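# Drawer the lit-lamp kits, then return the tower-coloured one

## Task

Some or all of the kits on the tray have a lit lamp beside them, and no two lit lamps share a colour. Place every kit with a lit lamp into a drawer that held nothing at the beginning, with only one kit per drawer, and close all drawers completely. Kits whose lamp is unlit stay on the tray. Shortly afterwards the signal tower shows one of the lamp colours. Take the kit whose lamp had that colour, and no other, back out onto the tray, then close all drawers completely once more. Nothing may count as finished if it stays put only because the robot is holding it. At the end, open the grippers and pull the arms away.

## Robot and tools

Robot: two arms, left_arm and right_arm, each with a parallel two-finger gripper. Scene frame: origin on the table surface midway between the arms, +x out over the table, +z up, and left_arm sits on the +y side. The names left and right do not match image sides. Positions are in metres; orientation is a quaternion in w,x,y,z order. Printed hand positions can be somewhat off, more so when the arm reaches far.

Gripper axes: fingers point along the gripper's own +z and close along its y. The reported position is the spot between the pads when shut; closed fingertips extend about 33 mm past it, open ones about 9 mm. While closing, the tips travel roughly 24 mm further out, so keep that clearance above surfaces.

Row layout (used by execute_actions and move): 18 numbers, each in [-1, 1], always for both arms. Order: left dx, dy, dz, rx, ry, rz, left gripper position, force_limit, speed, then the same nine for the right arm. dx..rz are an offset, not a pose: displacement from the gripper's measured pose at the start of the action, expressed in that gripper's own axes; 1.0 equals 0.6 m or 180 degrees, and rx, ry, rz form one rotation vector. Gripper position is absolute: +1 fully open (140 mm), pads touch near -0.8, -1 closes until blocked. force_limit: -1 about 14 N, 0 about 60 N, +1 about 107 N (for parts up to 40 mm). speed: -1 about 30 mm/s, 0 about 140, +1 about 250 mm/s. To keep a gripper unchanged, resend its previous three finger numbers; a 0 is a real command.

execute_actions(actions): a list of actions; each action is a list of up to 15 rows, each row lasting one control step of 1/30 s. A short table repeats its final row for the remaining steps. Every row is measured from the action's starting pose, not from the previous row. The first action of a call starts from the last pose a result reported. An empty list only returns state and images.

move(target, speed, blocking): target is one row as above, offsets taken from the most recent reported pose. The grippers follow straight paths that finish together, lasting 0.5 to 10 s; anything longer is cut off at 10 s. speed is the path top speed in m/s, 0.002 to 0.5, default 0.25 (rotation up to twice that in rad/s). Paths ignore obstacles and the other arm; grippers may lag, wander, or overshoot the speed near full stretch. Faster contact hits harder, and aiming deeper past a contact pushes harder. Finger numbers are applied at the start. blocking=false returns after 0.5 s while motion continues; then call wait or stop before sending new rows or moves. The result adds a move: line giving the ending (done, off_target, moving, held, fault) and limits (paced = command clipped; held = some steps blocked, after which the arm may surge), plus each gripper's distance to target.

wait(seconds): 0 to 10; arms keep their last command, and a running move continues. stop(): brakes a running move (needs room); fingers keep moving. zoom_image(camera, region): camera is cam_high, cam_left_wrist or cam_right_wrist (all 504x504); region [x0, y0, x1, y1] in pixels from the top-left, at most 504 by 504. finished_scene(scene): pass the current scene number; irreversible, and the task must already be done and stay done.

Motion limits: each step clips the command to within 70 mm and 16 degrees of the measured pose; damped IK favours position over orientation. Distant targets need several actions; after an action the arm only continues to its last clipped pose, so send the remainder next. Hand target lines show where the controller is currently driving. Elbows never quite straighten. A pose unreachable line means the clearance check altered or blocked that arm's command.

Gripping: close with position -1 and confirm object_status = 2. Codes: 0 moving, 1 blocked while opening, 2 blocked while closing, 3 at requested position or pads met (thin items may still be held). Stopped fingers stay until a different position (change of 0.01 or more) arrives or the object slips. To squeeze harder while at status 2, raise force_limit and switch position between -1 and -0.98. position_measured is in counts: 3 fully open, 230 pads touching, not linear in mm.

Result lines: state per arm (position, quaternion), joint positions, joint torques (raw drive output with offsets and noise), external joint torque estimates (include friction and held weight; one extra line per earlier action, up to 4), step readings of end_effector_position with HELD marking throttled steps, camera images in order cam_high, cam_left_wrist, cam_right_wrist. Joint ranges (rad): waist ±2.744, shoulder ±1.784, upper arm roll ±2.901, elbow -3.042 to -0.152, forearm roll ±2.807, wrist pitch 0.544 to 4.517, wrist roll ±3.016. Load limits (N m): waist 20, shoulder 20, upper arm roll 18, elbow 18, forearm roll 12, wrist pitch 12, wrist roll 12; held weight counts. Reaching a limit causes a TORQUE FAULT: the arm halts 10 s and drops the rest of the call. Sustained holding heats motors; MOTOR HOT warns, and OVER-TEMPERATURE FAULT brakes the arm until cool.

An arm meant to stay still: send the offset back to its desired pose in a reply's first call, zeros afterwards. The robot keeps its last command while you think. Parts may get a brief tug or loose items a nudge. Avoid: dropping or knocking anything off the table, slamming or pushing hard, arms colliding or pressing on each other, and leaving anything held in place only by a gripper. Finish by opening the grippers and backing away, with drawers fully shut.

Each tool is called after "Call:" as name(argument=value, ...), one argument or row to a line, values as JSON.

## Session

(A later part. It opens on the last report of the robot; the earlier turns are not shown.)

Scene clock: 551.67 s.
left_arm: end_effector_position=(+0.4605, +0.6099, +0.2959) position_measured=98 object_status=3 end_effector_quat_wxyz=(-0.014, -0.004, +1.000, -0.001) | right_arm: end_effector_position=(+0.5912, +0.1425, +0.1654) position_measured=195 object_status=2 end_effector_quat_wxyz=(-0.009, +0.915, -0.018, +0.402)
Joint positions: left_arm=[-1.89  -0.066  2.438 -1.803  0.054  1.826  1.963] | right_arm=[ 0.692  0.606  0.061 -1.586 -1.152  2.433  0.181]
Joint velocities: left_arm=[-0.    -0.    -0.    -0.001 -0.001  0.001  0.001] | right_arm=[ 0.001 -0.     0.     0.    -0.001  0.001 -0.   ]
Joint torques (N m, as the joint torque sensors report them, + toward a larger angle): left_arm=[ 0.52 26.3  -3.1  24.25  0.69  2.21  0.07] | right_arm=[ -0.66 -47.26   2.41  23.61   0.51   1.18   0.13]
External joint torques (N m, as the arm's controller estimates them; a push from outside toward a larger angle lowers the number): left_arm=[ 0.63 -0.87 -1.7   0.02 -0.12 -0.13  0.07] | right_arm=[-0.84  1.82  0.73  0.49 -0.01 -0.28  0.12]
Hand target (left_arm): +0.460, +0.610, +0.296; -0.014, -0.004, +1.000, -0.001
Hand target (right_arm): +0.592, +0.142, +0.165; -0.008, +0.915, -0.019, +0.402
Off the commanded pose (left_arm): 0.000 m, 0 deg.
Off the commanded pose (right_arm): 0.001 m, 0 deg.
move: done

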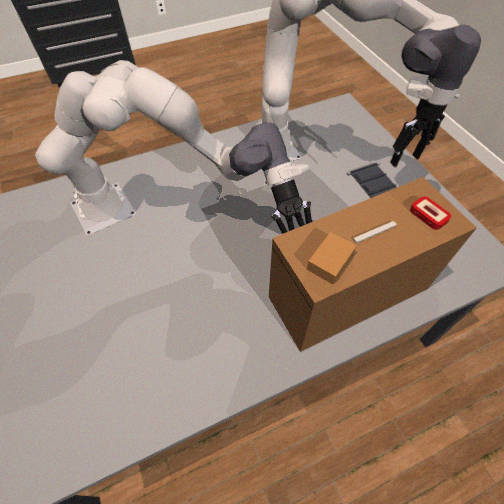

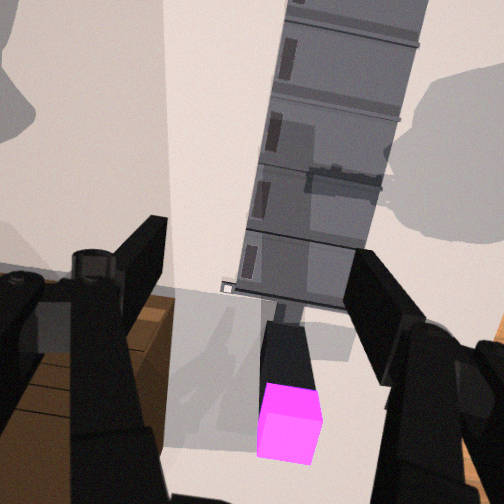

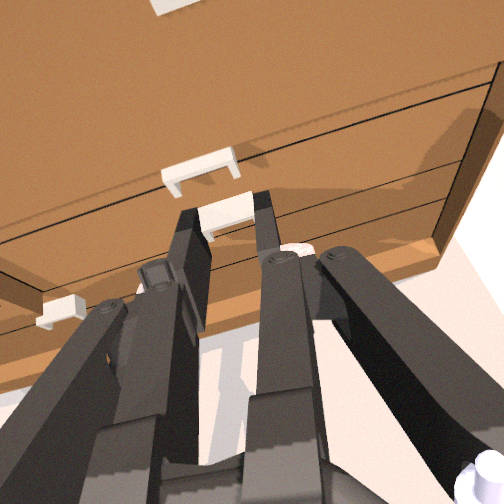

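Call:
move(
  target=[0,0,0,0,0,0,0.25,0.2,0.2,-0.133,0.008,-0.143,0,0,0,-1,0.3,-0.2],
  speed=0.1,
)

Call:
move(
  target=[0,0,0,0,0,0,0.25,0.2,0.2,0,0,0,0,0,0,-0.15,0.3,0],
)

Call:
move(
  target=[0,0,0,0,0,0,0.25,0.2,0.2,-0.02,0,-0.09,0,0,0,-0.15,0.3,0],
  speed=0.1,
)

Call:
move(
  target=[-0.05,-0.3,0,0,0,0,0.25,0.2,0.2,0,0.5,0,0,0,0,-0.15,0.3,0],
)

Call:
move(
  target=[-0.12,-0.265,0.05,0,0,0,0.25,0.2,0.2,0,0,0,0,0,0,-0.15,0.3,0],
)

Scene clock: 554.90 s.
left_arm: end_effector_position=(+0.4605, +0.6099, +0.2959) position_measured=98 object_status=3 end_effector_quat_wxyz=(-0.014, -0.004, +1.000, -0.001) | right_arm: end_effector_position=(+0.4795, +0.1372, +0.1674) position_measured=195 object_status=2 end_effector_quat_wxyz=(-0.004, +0.914, -0.014, +0.405)
Joint positions: left_arm=[-1.89  -0.066  2.438 -1.803  0.054  1.826  1.963] | right_arm=[ 0.829  0.416  0.064 -1.86  -1.198  2.36   0.359]
Joint velocities: left_arm=[-0.001 -0.    -0.001 -0.001  0.    -0.    -0.001] | right_arm=[ 0.005 -0.002  0.001 -0.002 -0.006 -0.003  0.032]
Joint torques (N m, as the joint torque sensors report them, + toward a larger angle): left_arm=[ 1.18 25.62 -1.75 23.53  0.7   2.26  0.19] | right_arm=[  2.43 -40.68   2.84  19.6   -0.24   1.14   0.5 ]
External joint torques (N m, as the arm's controller estimates them; a push from outside toward a larger angle lowers the number): left_arm=[ 1.36 -1.55 -0.28 -0.71 -0.12 -0.08  0.19] | right_arm=[ 2.43  2.31  1.79 -2.45 -0.54  0.08  0.47]
Hand target (left_arm): +0.460, +0.610, +0.296; -0.014, -0.004, +1.000, -0.001
Hand target (right_arm): +0.475, +0.139, +0.165; -0.007, +0.915, -0.018, +0.404
Off the commanded pose (left_arm): 0.000 m, 0 deg.
Off the commanded pose (right_arm): 0.007 m, 1 deg.
move: off_target (right_arm)

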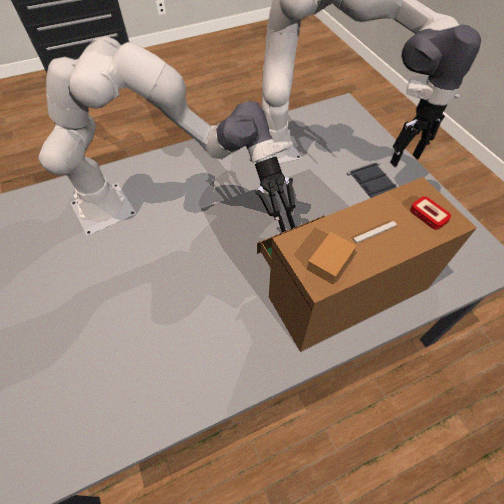

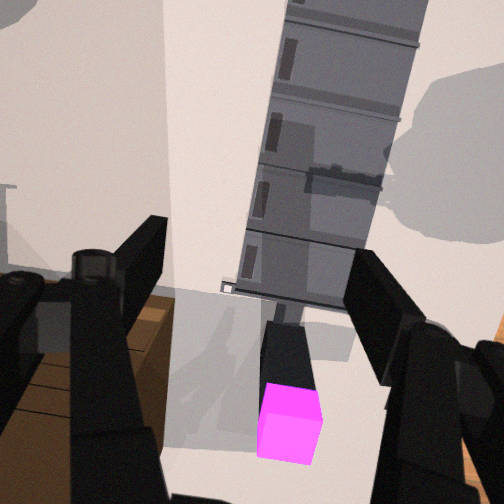

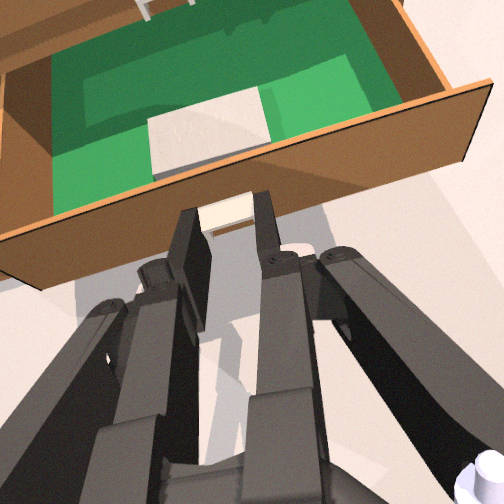

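Scene clock: 555.40 s.
left_arm: end_effector_position=(+0.4605, +0.6099, +0.2959) position_measured=98 object_status=3 end_effector_quat_wxyz=(-0.014, -0.004, +1.000, -0.001) | right_arm: end_effector_position=(+0.4795, +0.1372, +0.1673) position_measured=148 object_status=3 end_effector_quat_wxyz=(-0.004, +0.914, -0.014, +0.405)
Joint positions: left_arm=[-1.89  -0.066  2.438 -1.803  0.054  1.826  1.963] | right_arm=[ 0.829  0.417  0.064 -1.86  -1.198  2.36   0.359]
Joint velocities: left_arm=[-0.     0.    -0.    -0.    -0.001 -0.     0.001] | right_arm=[ 0.    -0.     0.001 -0.001 -0.001  0.001 -0.   ]
Joint torques (N m, as the joint torque sensors report them, + toward a larger angle): left_arm=[-0.09 25.69 -1.94 23.15  0.74  2.2   0.03] | right_arm=[ -0.31 -41.6    2.15  22.49   0.22   1.04   0.11]
External joint torques (N m, as the arm's controller estimates them; a push from outside toward a larger angle lowers the number): left_arm=[-0.1  -1.41 -0.65 -1.1  -0.08 -0.14  0.03] | right_arm=[-0.42  1.41  1.03  0.45 -0.07 -0.04  0.09]
Hand target (left_arm): +0.460, +0.610, +0.296; -0.014, -0.004, +1.000, -0.001
Hand target (right_arm): +0.479, +0.137, +0.167; -0.004, +0.914, -0.014, +0.405
Off the commanded pose (left_arm): 0.000 m, 0 deg.
Off the commanded pose (right_arm): 0.000 m, 0 deg.
move: done

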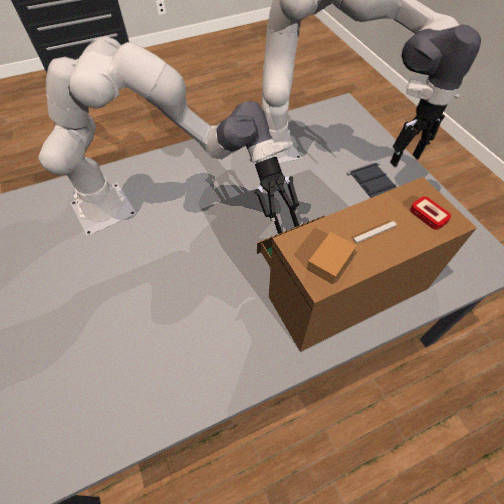

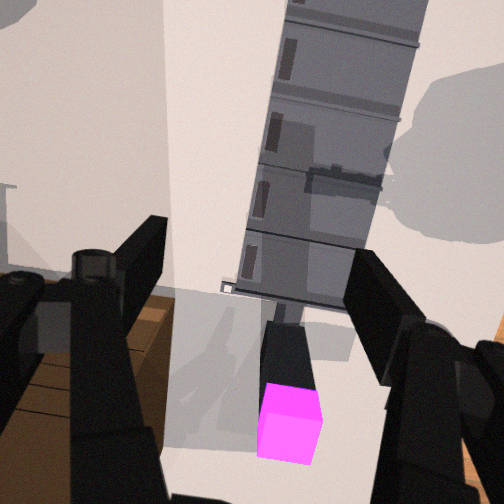

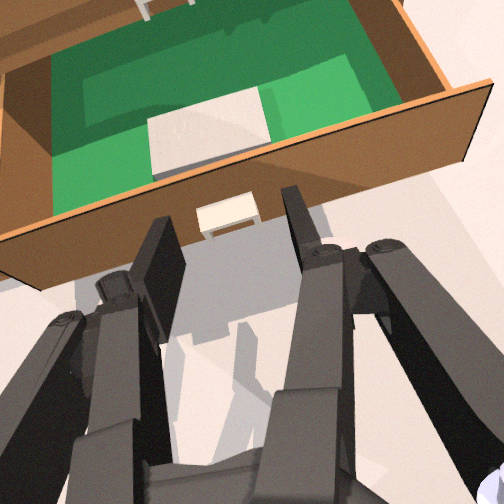

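Scene clock: 556.43 s.
left_arm: end_effector_position=(+0.4605, +0.6099, +0.2959) position_measured=98 object_status=3 end_effector_quat_wxyz=(-0.014, -0.004, +1.000, -0.001) | right_arm: end_effector_position=(+0.4331, +0.1379, +0.1953) position_measured=148 object_status=3 end_effector_quat_wxyz=(-0.004, +0.914, -0.010, +0.406)
Joint positions: left_arm=[-1.89  -0.066  2.438 -1.803  0.054  1.826  1.963] | right_arm=[ 0.874  0.316  0.096 -1.936 -1.16   2.295  0.36 ]
Joint velocities: left_arm=[ 0.001 -0.    -0.     0.001  0.    -0.001  0.001] | right_arm=[ 0.001 -0.001 -0.     0.     0.002 -0.009 -0.002]
Joint torques (N m, as the joint torque sensors report them, + toward a larger angle): left_arm=[ 0.22 25.53 -2.05 22.9   0.72  2.22  0.04] | right_arm=[  0.02 -39.44   2.77  21.46   1.08   0.58   0.46]
External joint torques (N m, as the arm's controller estimates them; a push from outside toward a larger angle lowers the number): left_arm=[ 0.18 -1.61 -0.78 -1.41 -0.11 -0.13  0.04] | right_arm=[-0.12  0.84  1.58 -0.87  0.91 -0.49  0.44]
Hand target (left_arm): +0.460, +0.610, +0.296; -0.014, -0.004, +1.000, -0.001
Hand target (right_arm): +0.432, +0.137, +0.195; -0.004, +0.914, -0.014, +0.405
Off the commanded pose (left_arm): 0.000 m, 0 deg.
Off the commanded pose (right_arm): 0.002 m, 1 deg.
move: done

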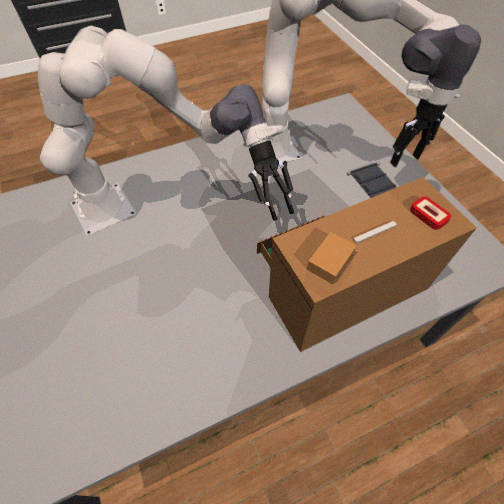

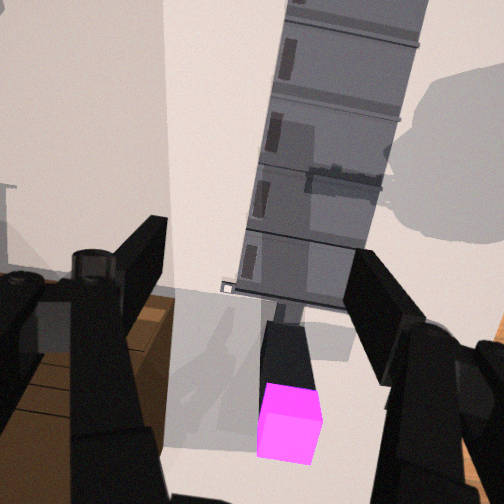

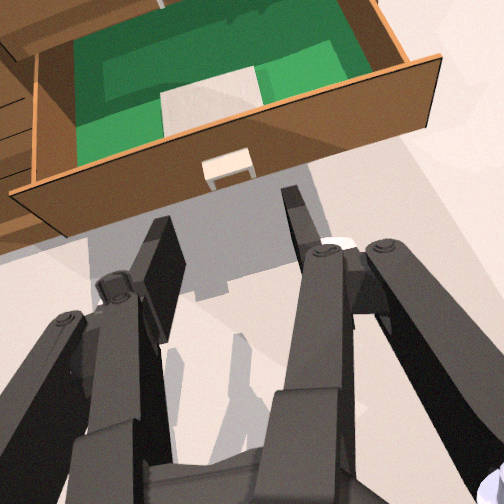

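Scene clock: 558.37 s.
left_arm: end_effector_position=(+0.4910, +0.4303, +0.2979) position_measured=98 object_status=3 end_effector_quat_wxyz=(-0.013, +0.002, +1.000, -0.001) | right_arm: end_effector_position=(+0.4284, -0.1589, +0.1857) position_measured=148 object_status=3 end_effector_quat_wxyz=(-0.005, +0.915, -0.008, +0.404)
Joint positions: left_arm=[-2.032  0.02   2.286 -1.876 -0.014  1.838  1.699] | right_arm=[ 0.641 -0.325 -0.142 -2.732 -1.574  2.644  0.465]
Joint velocities: left_arm=[ 0.001 -0.001  0.     0.     0.001  0.001 -0.03 ] | right_arm=[-0.     0.    -0.    -0.    -0.005  0.006  0.009]
Joint torques (N m, as the joint torque sensors report them, + toward a larger angle): left_arm=[-0.47 18.45 -0.54 25.42  0.73  2.38 -0.18] | right_arm=[ -1.58 -16.85   0.41  18.92  -0.32   1.21   0.37]
External joint torques (N m, as the arm's controller estimates them; a push from outside toward a larger angle lowers the number): left_arm=[-0.64 -2.36 -1.18  1.16 -0.08  0.03 -0.19] | right_arm=[-1.57 -0.43 -0.21 -1.17 -1.05  0.33  0.35]
Hand target (left_arm): +0.492, +0.429, +0.299; -0.011, -0.003, +1.000, -0.001
Hand target (right_arm): +0.428, -0.160, +0.185; -0.007, +0.915, -0.011, +0.404
Off the commanded pose (left_arm): 0.003 m, 1 deg.
Off the commanded pose (right_arm): 0.006 m, 0 deg.
move: off_target (right_arm)

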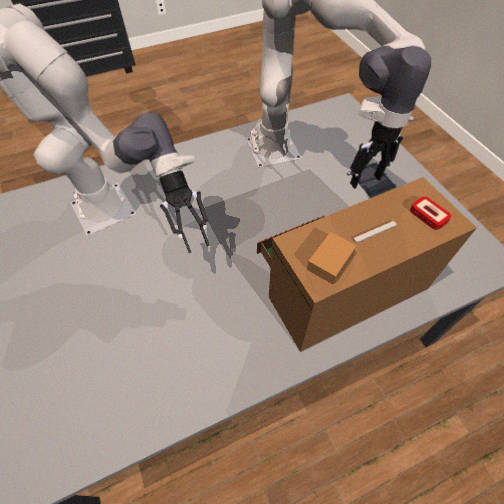

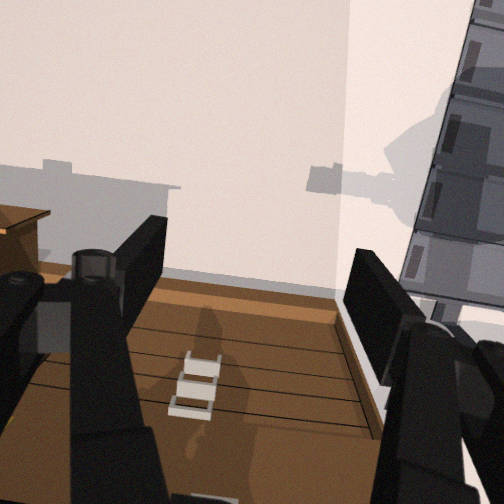

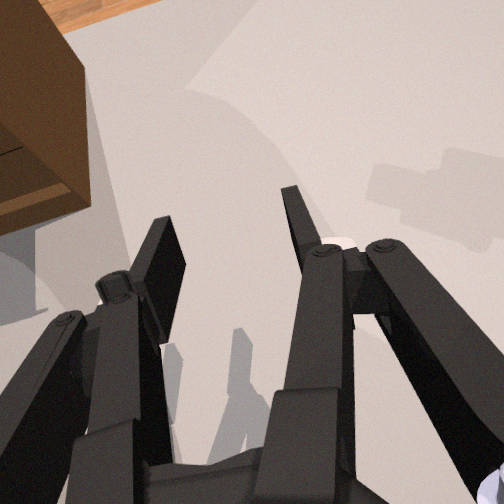

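Scene clock: 560.07 s.
left_arm: end_effector_position=(+0.5634, +0.2707, +0.2722) position_measured=98 object_status=3 end_effector_quat_wxyz=(-0.006, +0.006, +1.000, -0.005) | right_arm: end_effector_position=(+0.4283, -0.1589, +0.1857) position_measured=148 object_status=3 end_effector_quat_wxyz=(-0.005, +0.915, -0.008, +0.404)
Joint positions: left_arm=[-2.42  -0.316  2.29  -1.637  0.23   1.832  1.28 ] | right_arm=[ 0.641 -0.325 -0.142 -2.732 -1.574  2.644  0.465]
Joint velocities: left_arm=[-0.004 -0.001  0.006  0.001 -0.    -0.005 -0.025] | right_arm=[ 0.001 -0.001 -0.     0.    -0.001  0.     0.   ]
Joint torques (N m, as the joint torque sensors report them, + toward a larger angle): left_arm=[-0.34 30.4  -7.9  24.8   1.15  1.91 -0.1 ] | right_arm=[ -0.43 -15.87   1.7   20.66   0.68   0.79   0.09]
External joint torques (N m, as the arm's controller estimates them; a push from outside toward a larger angle lowers the number): left_arm=[-0.24 -2.1  -0.59  1.12  0.4  -0.49 -0.1 ] | right_arm=[-0.43  0.67  1.06  0.49 -0.05 -0.11  0.07]
Hand target (left_arm): +0.563, +0.271, +0.272; -0.007, +0.000, +1.000, -0.004
Hand target (right_arm): +0.428, -0.159, +0.186; -0.005, +0.915, -0.008, +0.404
Off the commanded pose (left_arm): 0.006 m, 1 deg.
Off the commanded pose (right_arm): 0.000 m, 0 deg.
move: off_target (left_arm)

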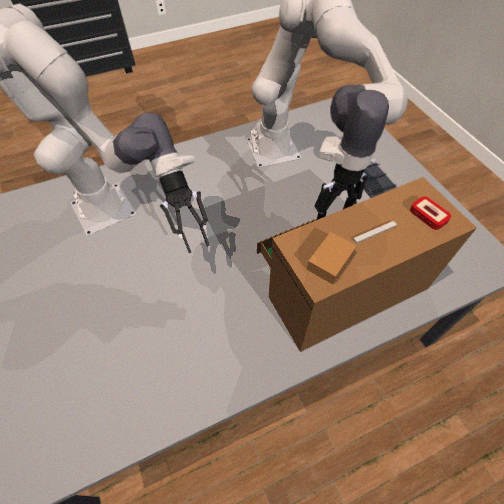

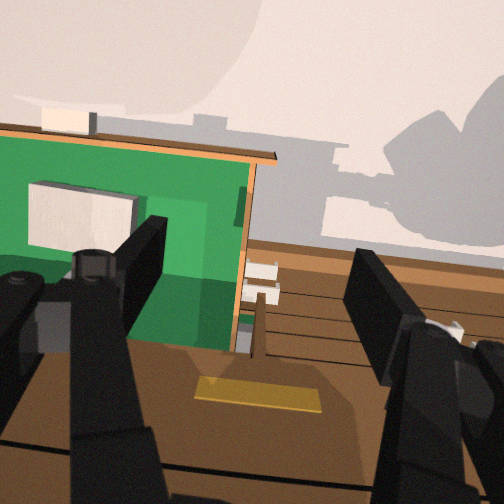

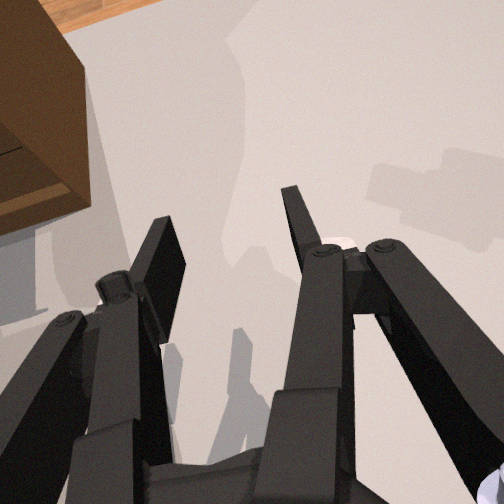

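Call:
move(
  target=[0.008,-0.2,0.065,0,0,0,0.25,0.2,0.2,0,0.05,0,0,0,0,-0.15,0.3,0],
  speed=0.15,
)

Scene clock: 562.47 s.
left_arm: end_effector_position=(+0.5553, +0.1497, +0.2365) position_measured=98 object_status=3 end_effector_quat_wxyz=(-0.007, +0.011, +1.000, -0.008) | right_arm: end_effector_position=(+0.4280, -0.1868, +0.1853) position_measured=148 object_status=3 end_effector_quat_wxyz=(-0.007, +0.915, -0.011, +0.404)
Joint positions: left_arm=[-2.665 -0.412  2.331 -1.608  0.289  1.882  1.076] | right_arm=[ 0.605 -0.381 -0.184 -2.783 -1.634  2.676  0.462]
Joint velocities: left_arm=[-0.006  0.     0.006 -0.     0.002 -0.    -0.028] | right_arm=[ 0.    -0.001  0.     0.001 -0.     0.001 -0.001]
Joint torques (N m, as the joint torque sensors report them, + toward a larger angle): left_arm=[-0.91 34.48 -8.66 24.59  1.17  2.71 -0.09] | right_arm=[ -1.83 -14.91   0.68  18.88  -0.23   1.17  -0.23]
External joint torques (N m, as the arm's controller estimates them; a push from outside toward a larger angle lowers the number): left_arm=[-1.07 -1.83  0.17  1.22  0.44  0.28 -0.09] | right_arm=[-1.87 -0.45 -0.34 -1.19 -1.03  0.25 -0.25]
Hand target (left_arm): +0.557, +0.149, +0.238; -0.004, +0.005, +1.000, -0.008
Hand target (right_arm): +0.428, -0.188, +0.185; -0.006, +0.915, -0.008, +0.404
Off the commanded pose (left_arm): 0.003 m, 1 deg.
Off the commanded pose (right_arm): 0.002 m, 0 deg.
move: done

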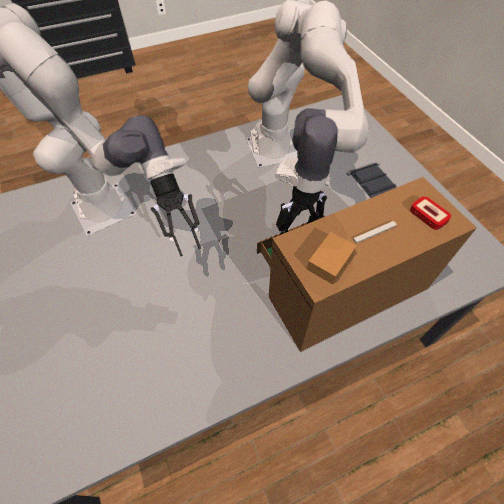

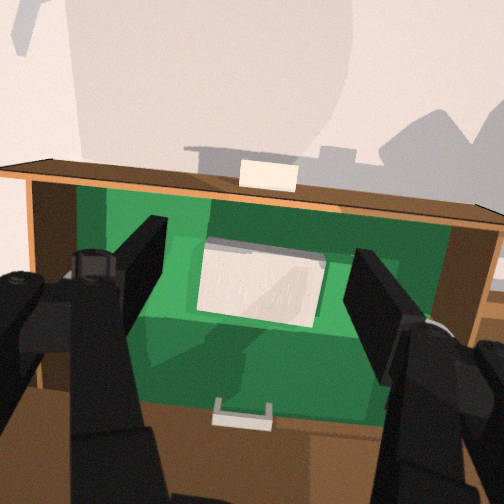

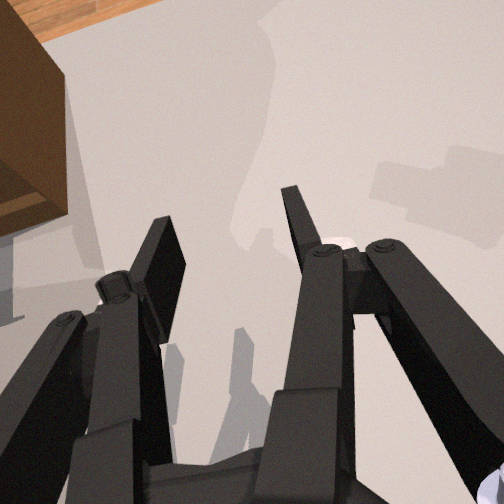

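Call:
move(
  target=[-0.018,0,0.065,0,0,0,0.25,0.2,0.2,0,0,0,0,0,0,-0.15,0.3,0],
  speed=0.05,
)

Call:
move(
  target=[-0.011,0,0.042,0,0,0,0.25,0.2,0.2,0,0,0,0,0,0,-0.15,0.3,0],
  speed=0.025,
)

Scene clock: 565.40 s.
left_arm: end_effector_position=(+0.5648, +0.1487, +0.1987) position_measured=98 object_status=3 end_effector_quat_wxyz=(-0.008, +0.012, +1.000, -0.010) | right_arm: end_effector_position=(+0.4279, -0.1868, +0.1852) position_measured=148 object_status=3 end_effector_quat_wxyz=(-0.007, +0.915, -0.011, +0.404)
Joint positions: left_arm=[-2.687 -0.475  2.356 -1.623  0.328  1.944  1.062] | right_arm=[ 0.605 -0.381 -0.184 -2.783 -1.634  2.677  0.462]
Joint velocities: left_arm=[-0.004 -0.    -0.    -0.     0.002  0.013 -0.004] | right_arm=[-0.001  0.    -0.    -0.001  0.001  0.001 -0.   ]
Joint torques (N m, as the joint torque sensors report them, + toward a larger angle): left_arm=[-1.69 35.31 -9.66 21.05  1.54  2.7  -0.07] | right_arm=[ -0.52 -13.8    2.29  20.67   0.77   0.76   0.13]
External joint torques (N m, as the arm's controller estimates them; a push from outside toward a larger angle lowers the number): left_arm=[-1.8  -2.96  0.23 -1.86  0.83  0.29 -0.07] | right_arm=[-0.49  0.54  1.34  0.72 -0.02 -0.15  0.11]
Hand target (left_arm): +0.566, +0.148, +0.197; -0.007, +0.011, +1.000, -0.009
Hand target (right_arm): +0.428, -0.187, +0.185; -0.007, +0.915, -0.011, +0.404
Off the commanded pose (left_arm): 0.002 m, 0 deg.
Off the commanded pose (right_arm): 0.000 m, 0 deg.
move: done

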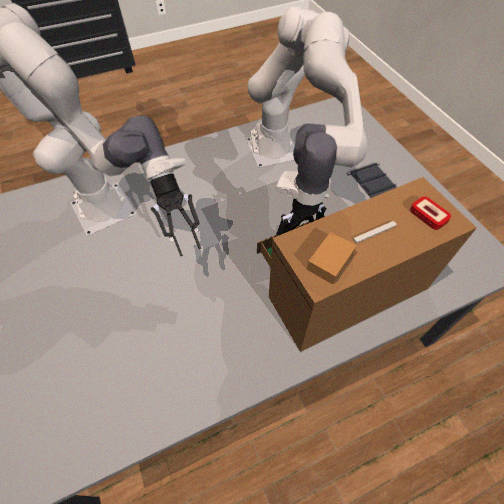

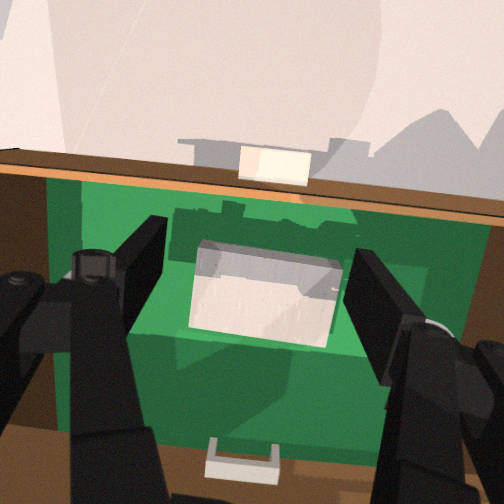

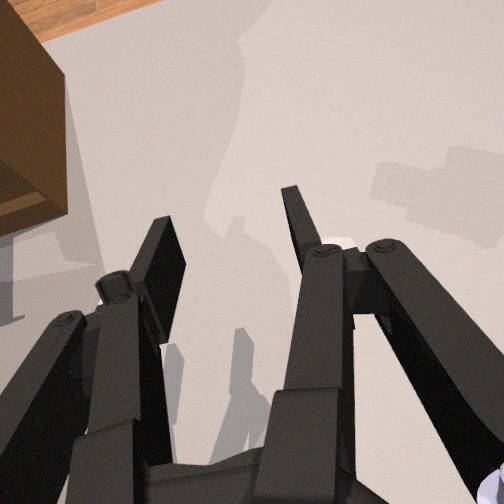

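Scene clock: 566.70 s.
left_arm: end_effector_position=(+0.5729, +0.1483, +0.1825) position_measured=98 object_status=3 end_effector_quat_wxyz=(-0.003, +0.012, +1.000, -0.010) | right_arm: end_effector_position=(+0.4279, -0.1868, +0.1852) position_measured=148 object_status=3 end_effector_quat_wxyz=(-0.007, +0.915, -0.011, +0.404)
Joint positions: left_arm=[-2.701 -0.505  2.372 -1.624  0.353  1.979  1.052] | right_arm=[ 0.605 -0.381 -0.184 -2.783 -1.634  2.677  0.462]
Joint velocities: left_arm=[ 0.001 -0.001  0.    -0.001  0.005  0.008 -0.006] | right_arm=[ 0.001 -0.001  0.001  0.    -0.001  0.001  0.   ]
Joint torques (N m, as the joint torque sensors report them, + toward a larger angle): left_arm=[-1.54 28.68 -9.06 19.09  1.17  2.97  0.06] | right_arm=[ -0.4  -13.87   2.16  20.5    0.76   0.8    0.14]
External joint torques (N m, as the arm's controller estimates them; a push from outside toward a larger angle lowers the number): left_arm=[ -1.52 -10.74   1.37  -3.66   0.46   0.54   0.06] | right_arm=[-0.46  0.6   1.11  0.46 -0.03 -0.12  0.13]
Hand target (left_arm): +0.571, +0.148, +0.174; -0.008, +0.012, +1.000, -0.010
Hand target (right_arm): +0.428, -0.187, +0.185; -0.007, +0.915, -0.011, +0.404
Off the commanded pose (left_arm): 0.009 m, 1 deg.
Off the commanded pose (right_arm): 0.000 m, 0 deg.
move: off_target (left_arm)

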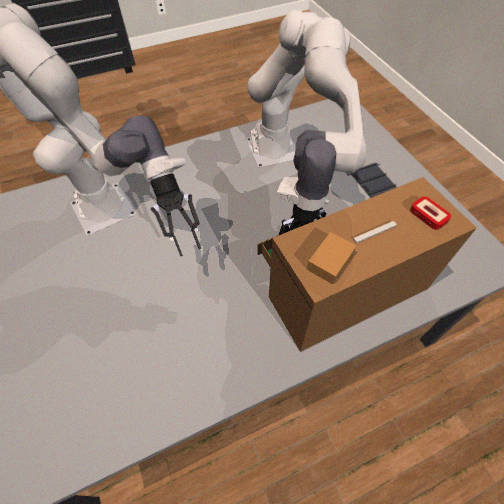

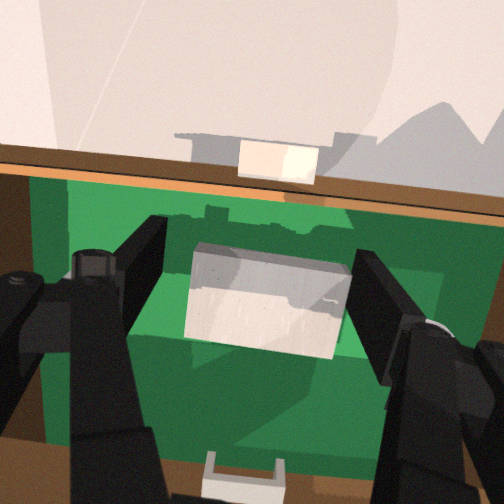

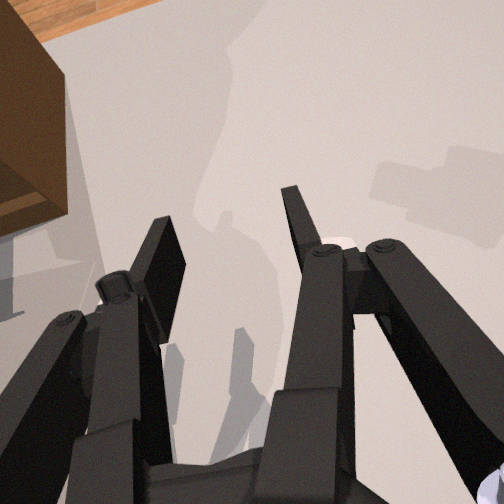

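Call:
move(
  target=[0,0.005,-0.02,0,-0.06,0,0.25,0.2,0.2,0,0,0,0,0,0,-0.15,0.3,0],
  speed=0.05,
)

Call:
move(
  target=[-0.004,0,0.028,0,0,0,0.25,0.2,0.2,0,0,0,0,0,0,-0.15,0.3,0],
  speed=0.015,
)

Scene clock: 574.77 s.
left_arm: end_effector_position=(+0.5725, +0.1502, +0.1937) position_measured=98 object_status=3 end_effector_quat_wxyz=(+0.089, +0.016, +0.996, -0.008) | right_arm: end_effector_position=(+0.4279, -0.1868, +0.1852) position_measured=148 object_status=3 end_effector_quat_wxyz=(-0.007, +0.915, -0.011, +0.404)
Joint positions: left_arm=[-2.627 -0.316  2.349 -1.882  0.35   2.256  1.033] | right_arm=[ 0.605 -0.381 -0.184 -2.783 -1.634  2.677  0.462]
Joint velocities: left_arm=[-0.     0.001 -0.    -0.    -0.002  0.014 -0.002] | right_arm=[-0.     0.001 -0.     0.     0.     0.     0.001]
Joint torques (N m, as the joint torque sensors report them, + toward a larger angle): left_arm=[ 2.19 31.26 -7.74 20.95 -0.45  3.14 -0.17] | right_arm=[ -0.39 -13.87   1.84  20.74   0.75   0.81   0.11]
External joint torques (N m, as the arm's controller estimates them; a push from outside toward a larger angle lowers the number): left_arm=[ 2.14 -1.32 -0.74 -2.55 -1.16  0.36 -0.17] | right_arm=[-0.41  0.57  0.83  0.71 -0.04 -0.1   0.09]
Hand target (left_arm): +0.573, +0.150, +0.194; +0.090, +0.012, +0.996, -0.011
Hand target (right_arm): +0.428, -0.187, +0.185; -0.007, +0.915, -0.011, +0.404
Off the commanded pose (left_arm): 0.002 m, 1 deg.
Off the commanded pose (right_arm): 0.000 m, 0 deg.
move: done

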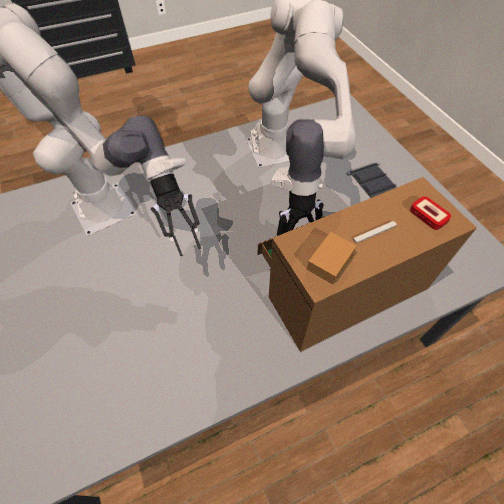

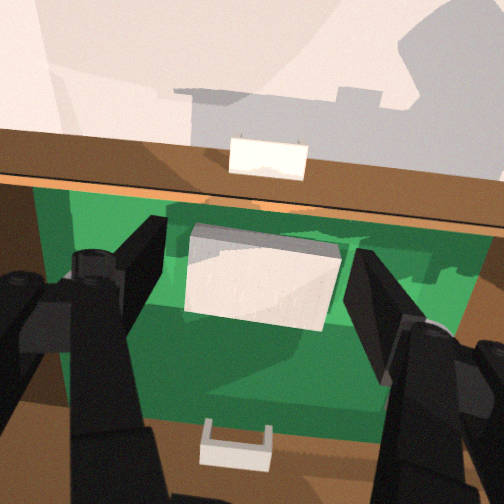

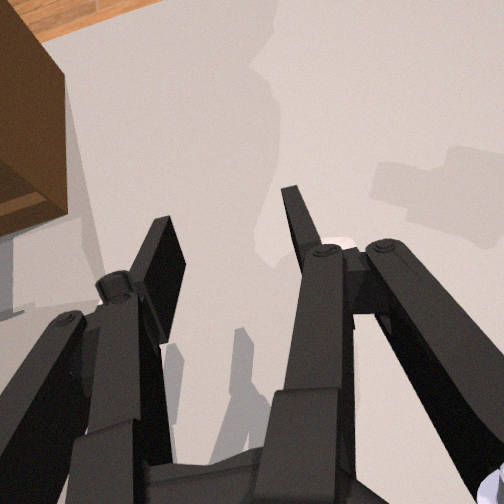

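Scene clock: 576.13 s.
left_arm: end_effector_position=(+0.5792, +0.1504, +0.1834) position_measured=98 object_status=3 end_effector_quat_wxyz=(+0.093, +0.017, +0.996, -0.008) | right_arm: end_effector_position=(+0.4279, -0.1868, +0.1852) position_measured=148 object_status=3 end_effector_quat_wxyz=(-0.007, +0.915, -0.011, +0.404)
Joint positions: left_arm=[-2.643 -0.344  2.366 -1.875  0.379  2.276  1.02 ] | right_arm=[ 0.605 -0.381 -0.184 -2.783 -1.634  2.677  0.462]
Joint velocities: left_arm=[-0.    -0.002  0.002 -0.     0.006  0.006 -0.007] | right_arm=[ 0.001  0.001 -0.    -0.001 -0.001 -0.     0.001]
Joint torques (N m, as the joint torque sensors report them, + toward a larger angle): left_arm=[-2.09 26.18 -6.97 21.06  1.35  3.05 -0.14] | right_arm=[ -0.45 -13.75   2.15  20.39   0.75   0.83   0.12]
External joint torques (N m, as the arm's controller estimates them; a push from outside toward a larger angle lowers the number): left_arm=[-2.12 -7.4   0.52 -2.15  0.65  0.27 -0.13] | right_arm=[-0.46  0.64  1.16  0.44 -0.04 -0.08  0.1 ]
Hand target (left_arm): +0.578, +0.150, +0.178; +0.090, +0.016, +0.996, -0.009
Hand target (right_arm): +0.428, -0.187, +0.185; -0.007, +0.915, -0.011, +0.404
Off the commanded pose (left_arm): 0.006 m, 0 deg.
Off the commanded pose (right_arm): 0.000 m, 0 deg.
move: off_target (left_arm)

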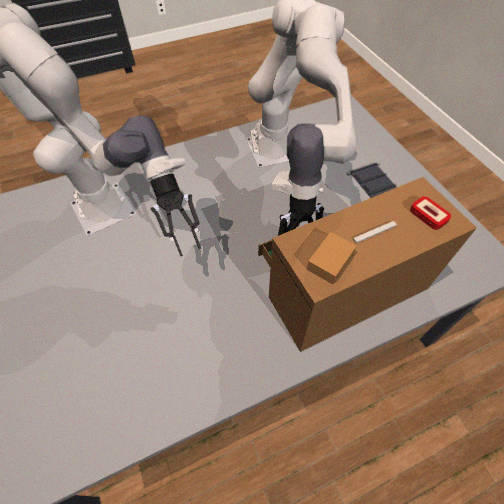

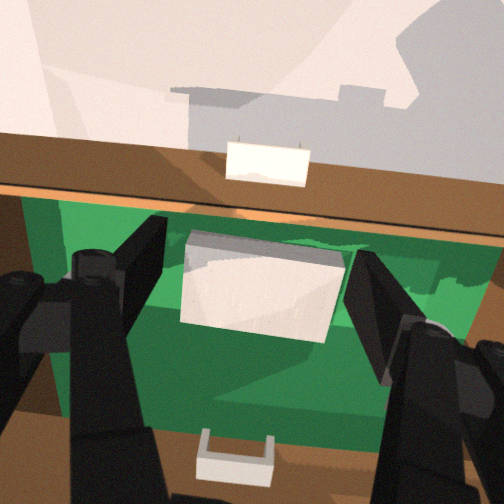

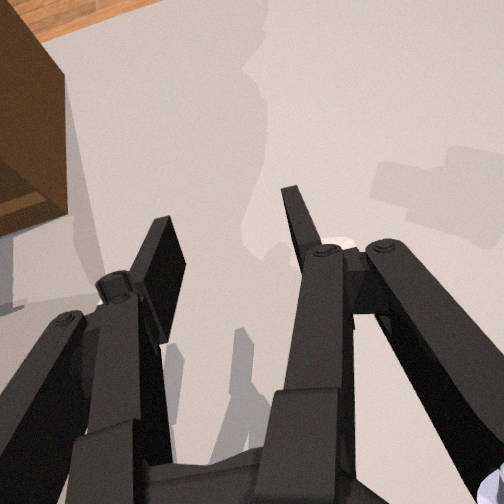

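Call:
move(
  target=[-0.008,0,-0.005,0,0,0,0.25,0.2,0.2,0,0,0,0,0,0,-0.15,0.3,0],
  speed=0.02,
)

Call:
move(
  target=[0,0,0,0,0,0,-1,0.2,0.2,0,0,0,0,0,0,-0.15,0.3,0],
)

Call:
move(
  target=[0.005,0,-0.12,0,0,0,-1,0.2,0.2,0,0,0,0,0,0,-0.15,0.3,0],
  speed=0.06,
)

Scene clock: 579.23 s.
left_arm: end_effector_position=(+0.5838, +0.1511, +0.1875) position_measured=98 object_status=3 end_effector_quat_wxyz=(+0.094, +0.013, +0.995, -0.009) | right_arm: end_effector_position=(+0.4279, -0.1868, +0.1852) position_measured=148 object_status=3 end_effector_quat_wxyz=(-0.007, +0.915, -0.011, +0.404)
Joint positions: left_arm=[-2.643 -0.351  2.366 -1.857  0.38   2.266  1.018] | right_arm=[ 0.605 -0.381 -0.184 -2.783 -1.634  2.677  0.462]
Joint velocities: left_arm=[-0.    -0.003 -0.     0.003 -0.    -0.009 -0.   ] | right_arm=[-0.001 -0.     0.     0.    -0.    -0.     0.   ]
Joint torques (N m, as the joint torque sensors report them, + toward a larger angle): left_arm=[-1.97 30.87 -9.17 24.24  1.38  2.26  0.25] | right_arm=[ -0.32 -13.58   2.13  20.37   0.73   0.81   0.1 ]
External joint torques (N m, as the arm's controller estimates them; a push from outside toward a larger angle lowers the number): left_arm=[-1.82 -3.18 -1.36  0.89  0.67 -0.55  0.26] | right_arm=[-0.29  0.82  1.18  0.39 -0.06 -0.09  0.09]
Hand target (left_arm): +0.583, +0.150, +0.187; +0.093, +0.017, +0.996, -0.008
Hand target (right_arm): +0.428, -0.187, +0.185; -0.007, +0.915, -0.011, +0.404
Off the commanded pose (left_arm): 0.001 m, 0 deg.
Off the commanded pose (right_arm): 0.000 m, 0 deg.
move: done

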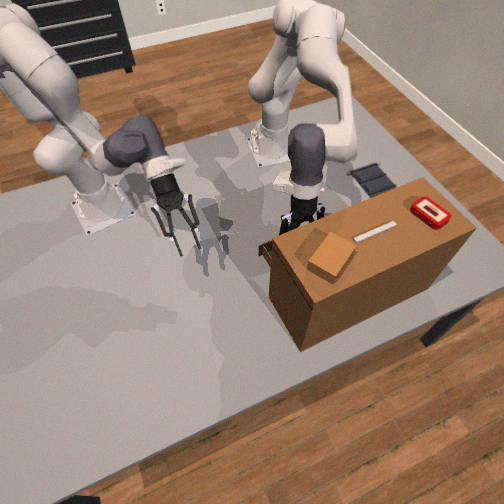

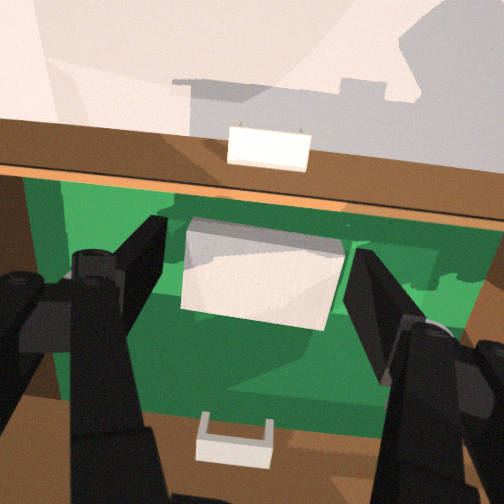

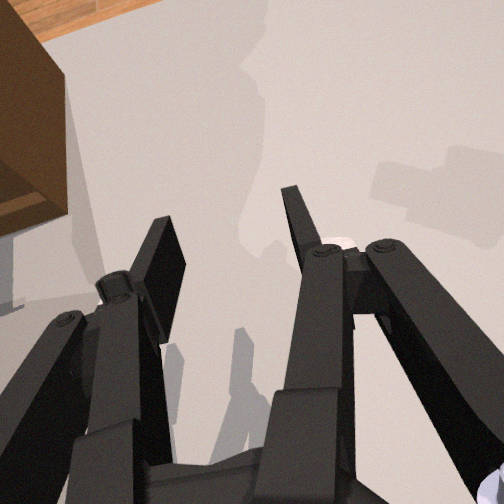

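Scene clock: 579.73 s.
left_arm: end_effector_position=(+0.5840, +0.1511, +0.1880) position_measured=133 object_status=2 end_effector_quat_wxyz=(+0.094, +0.013, +0.995, -0.009) | right_arm: end_effector_position=(+0.4279, -0.1868, +0.1852) position_measured=148 object_status=3 end_effector_quat_wxyz=(-0.007, +0.915, -0.011, +0.404)
Joint positions: left_arm=[-2.643 -0.35   2.366 -1.857  0.38   2.266  1.018] | right_arm=[ 0.605 -0.381 -0.184 -2.783 -1.634  2.677  0.462]
Joint velocities: left_arm=[-0.001  0.     0.001 -0.     0.001  0.    -0.001] | right_arm=[ 0.    -0.001 -0.     0.    -0.001  0.    -0.   ]
Joint torques (N m, as the joint torque sensors report them, + toward a larger angle): left_arm=[ 0.62 31.41 -8.38 22.11  0.58  2.75  0.13] | right_arm=[ -0.42 -13.5    2.01  20.79   0.73   0.83   0.14]
External joint torques (N m, as the arm's controller estimates them; a push from outside toward a larger angle lowers the number): left_arm=[ 0.64 -2.69 -0.67 -1.31 -0.13 -0.06  0.14] | right_arm=[-0.46  0.94  0.99  0.79 -0.06 -0.09  0.12]
Hand target (left_arm): +0.584, +0.151, +0.187; +0.094, +0.013, +0.995, -0.009
Hand target (right_arm): +0.428, -0.187, +0.185; -0.007, +0.915, -0.011, +0.404
Off the commanded pose (left_arm): 0.001 m, 0 deg.
Off the commanded pose (right_arm): 0.000 m, 0 deg.
move: done

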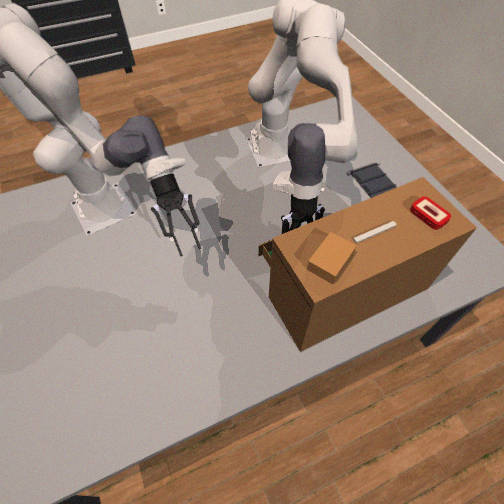

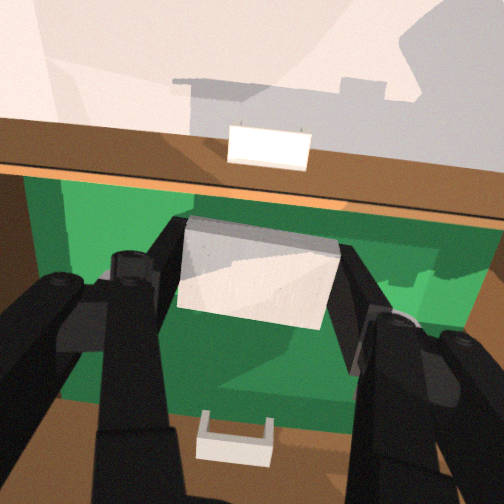

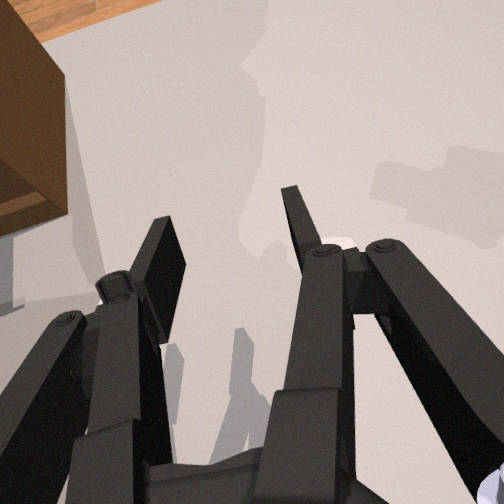

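Scene clock: 581.37 s.
left_arm: end_effector_position=(+0.5674, +0.1536, +0.2558) position_measured=133 object_status=2 end_effector_quat_wxyz=(+0.094, +0.011, +0.996, -0.007) | right_arm: end_effector_position=(+0.4279, -0.1868, +0.1852) position_measured=148 object_status=3 end_effector_quat_wxyz=(-0.007, +0.915, -0.011, +0.404)
Joint positions: left_arm=[-2.579 -0.222  2.301 -1.829  0.262  2.146  1.084] | right_arm=[ 0.605 -0.381 -0.184 -2.783 -1.634  2.677  0.462]
Joint velocities: left_arm=[ 0.001 -0.     0.    -0.001 -0.003 -0.011  0.015] | right_arm=[-0.001  0.     0.001  0.002  0.001  0.    -0.001]
Joint torques (N m, as the joint torque sensors report them, + toward a larger angle): left_arm=[ 1.72 28.28 -7.53 25.66 -0.22  2.32  0.27] | right_arm=[ -0.62 -13.67   2.11  20.58   0.72   0.85   0.13]
External joint torques (N m, as the arm's controller estimates them; a push from outside toward a larger angle lowers the number): left_arm=[ 1.67 -1.03 -2.36  1.38 -1.01 -0.48  0.28] | right_arm=[-0.61  0.8   1.15  0.51 -0.08 -0.06  0.11]
Hand target (left_arm): +0.567, +0.154, +0.258; +0.094, +0.013, +0.995, -0.008
Hand target (right_arm): +0.428, -0.187, +0.185; -0.007, +0.915, -0.011, +0.404
Off the commanded pose (left_arm): 0.002 m, 0 deg.
Off the commanded pose (right_arm): 0.000 m, 0 deg.
move: done

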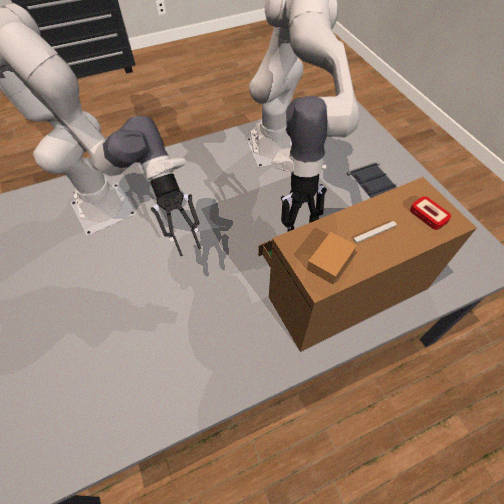

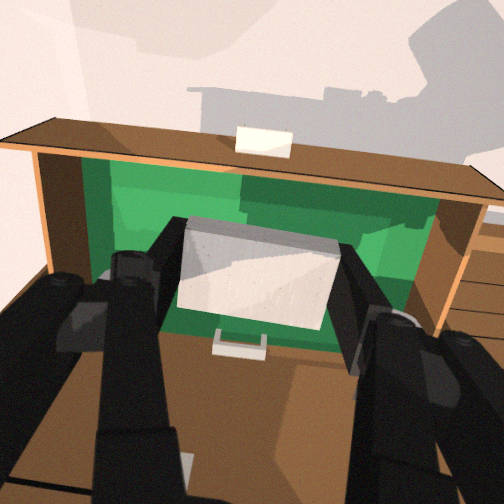

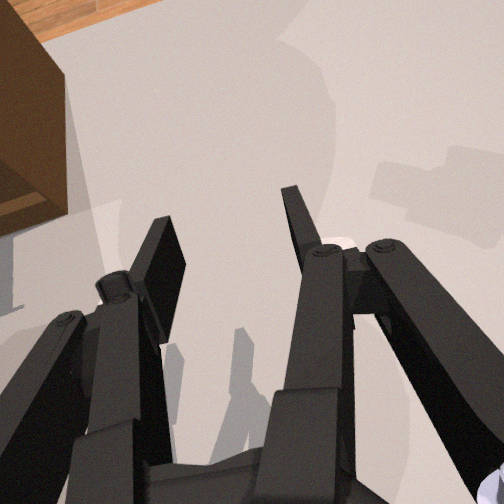

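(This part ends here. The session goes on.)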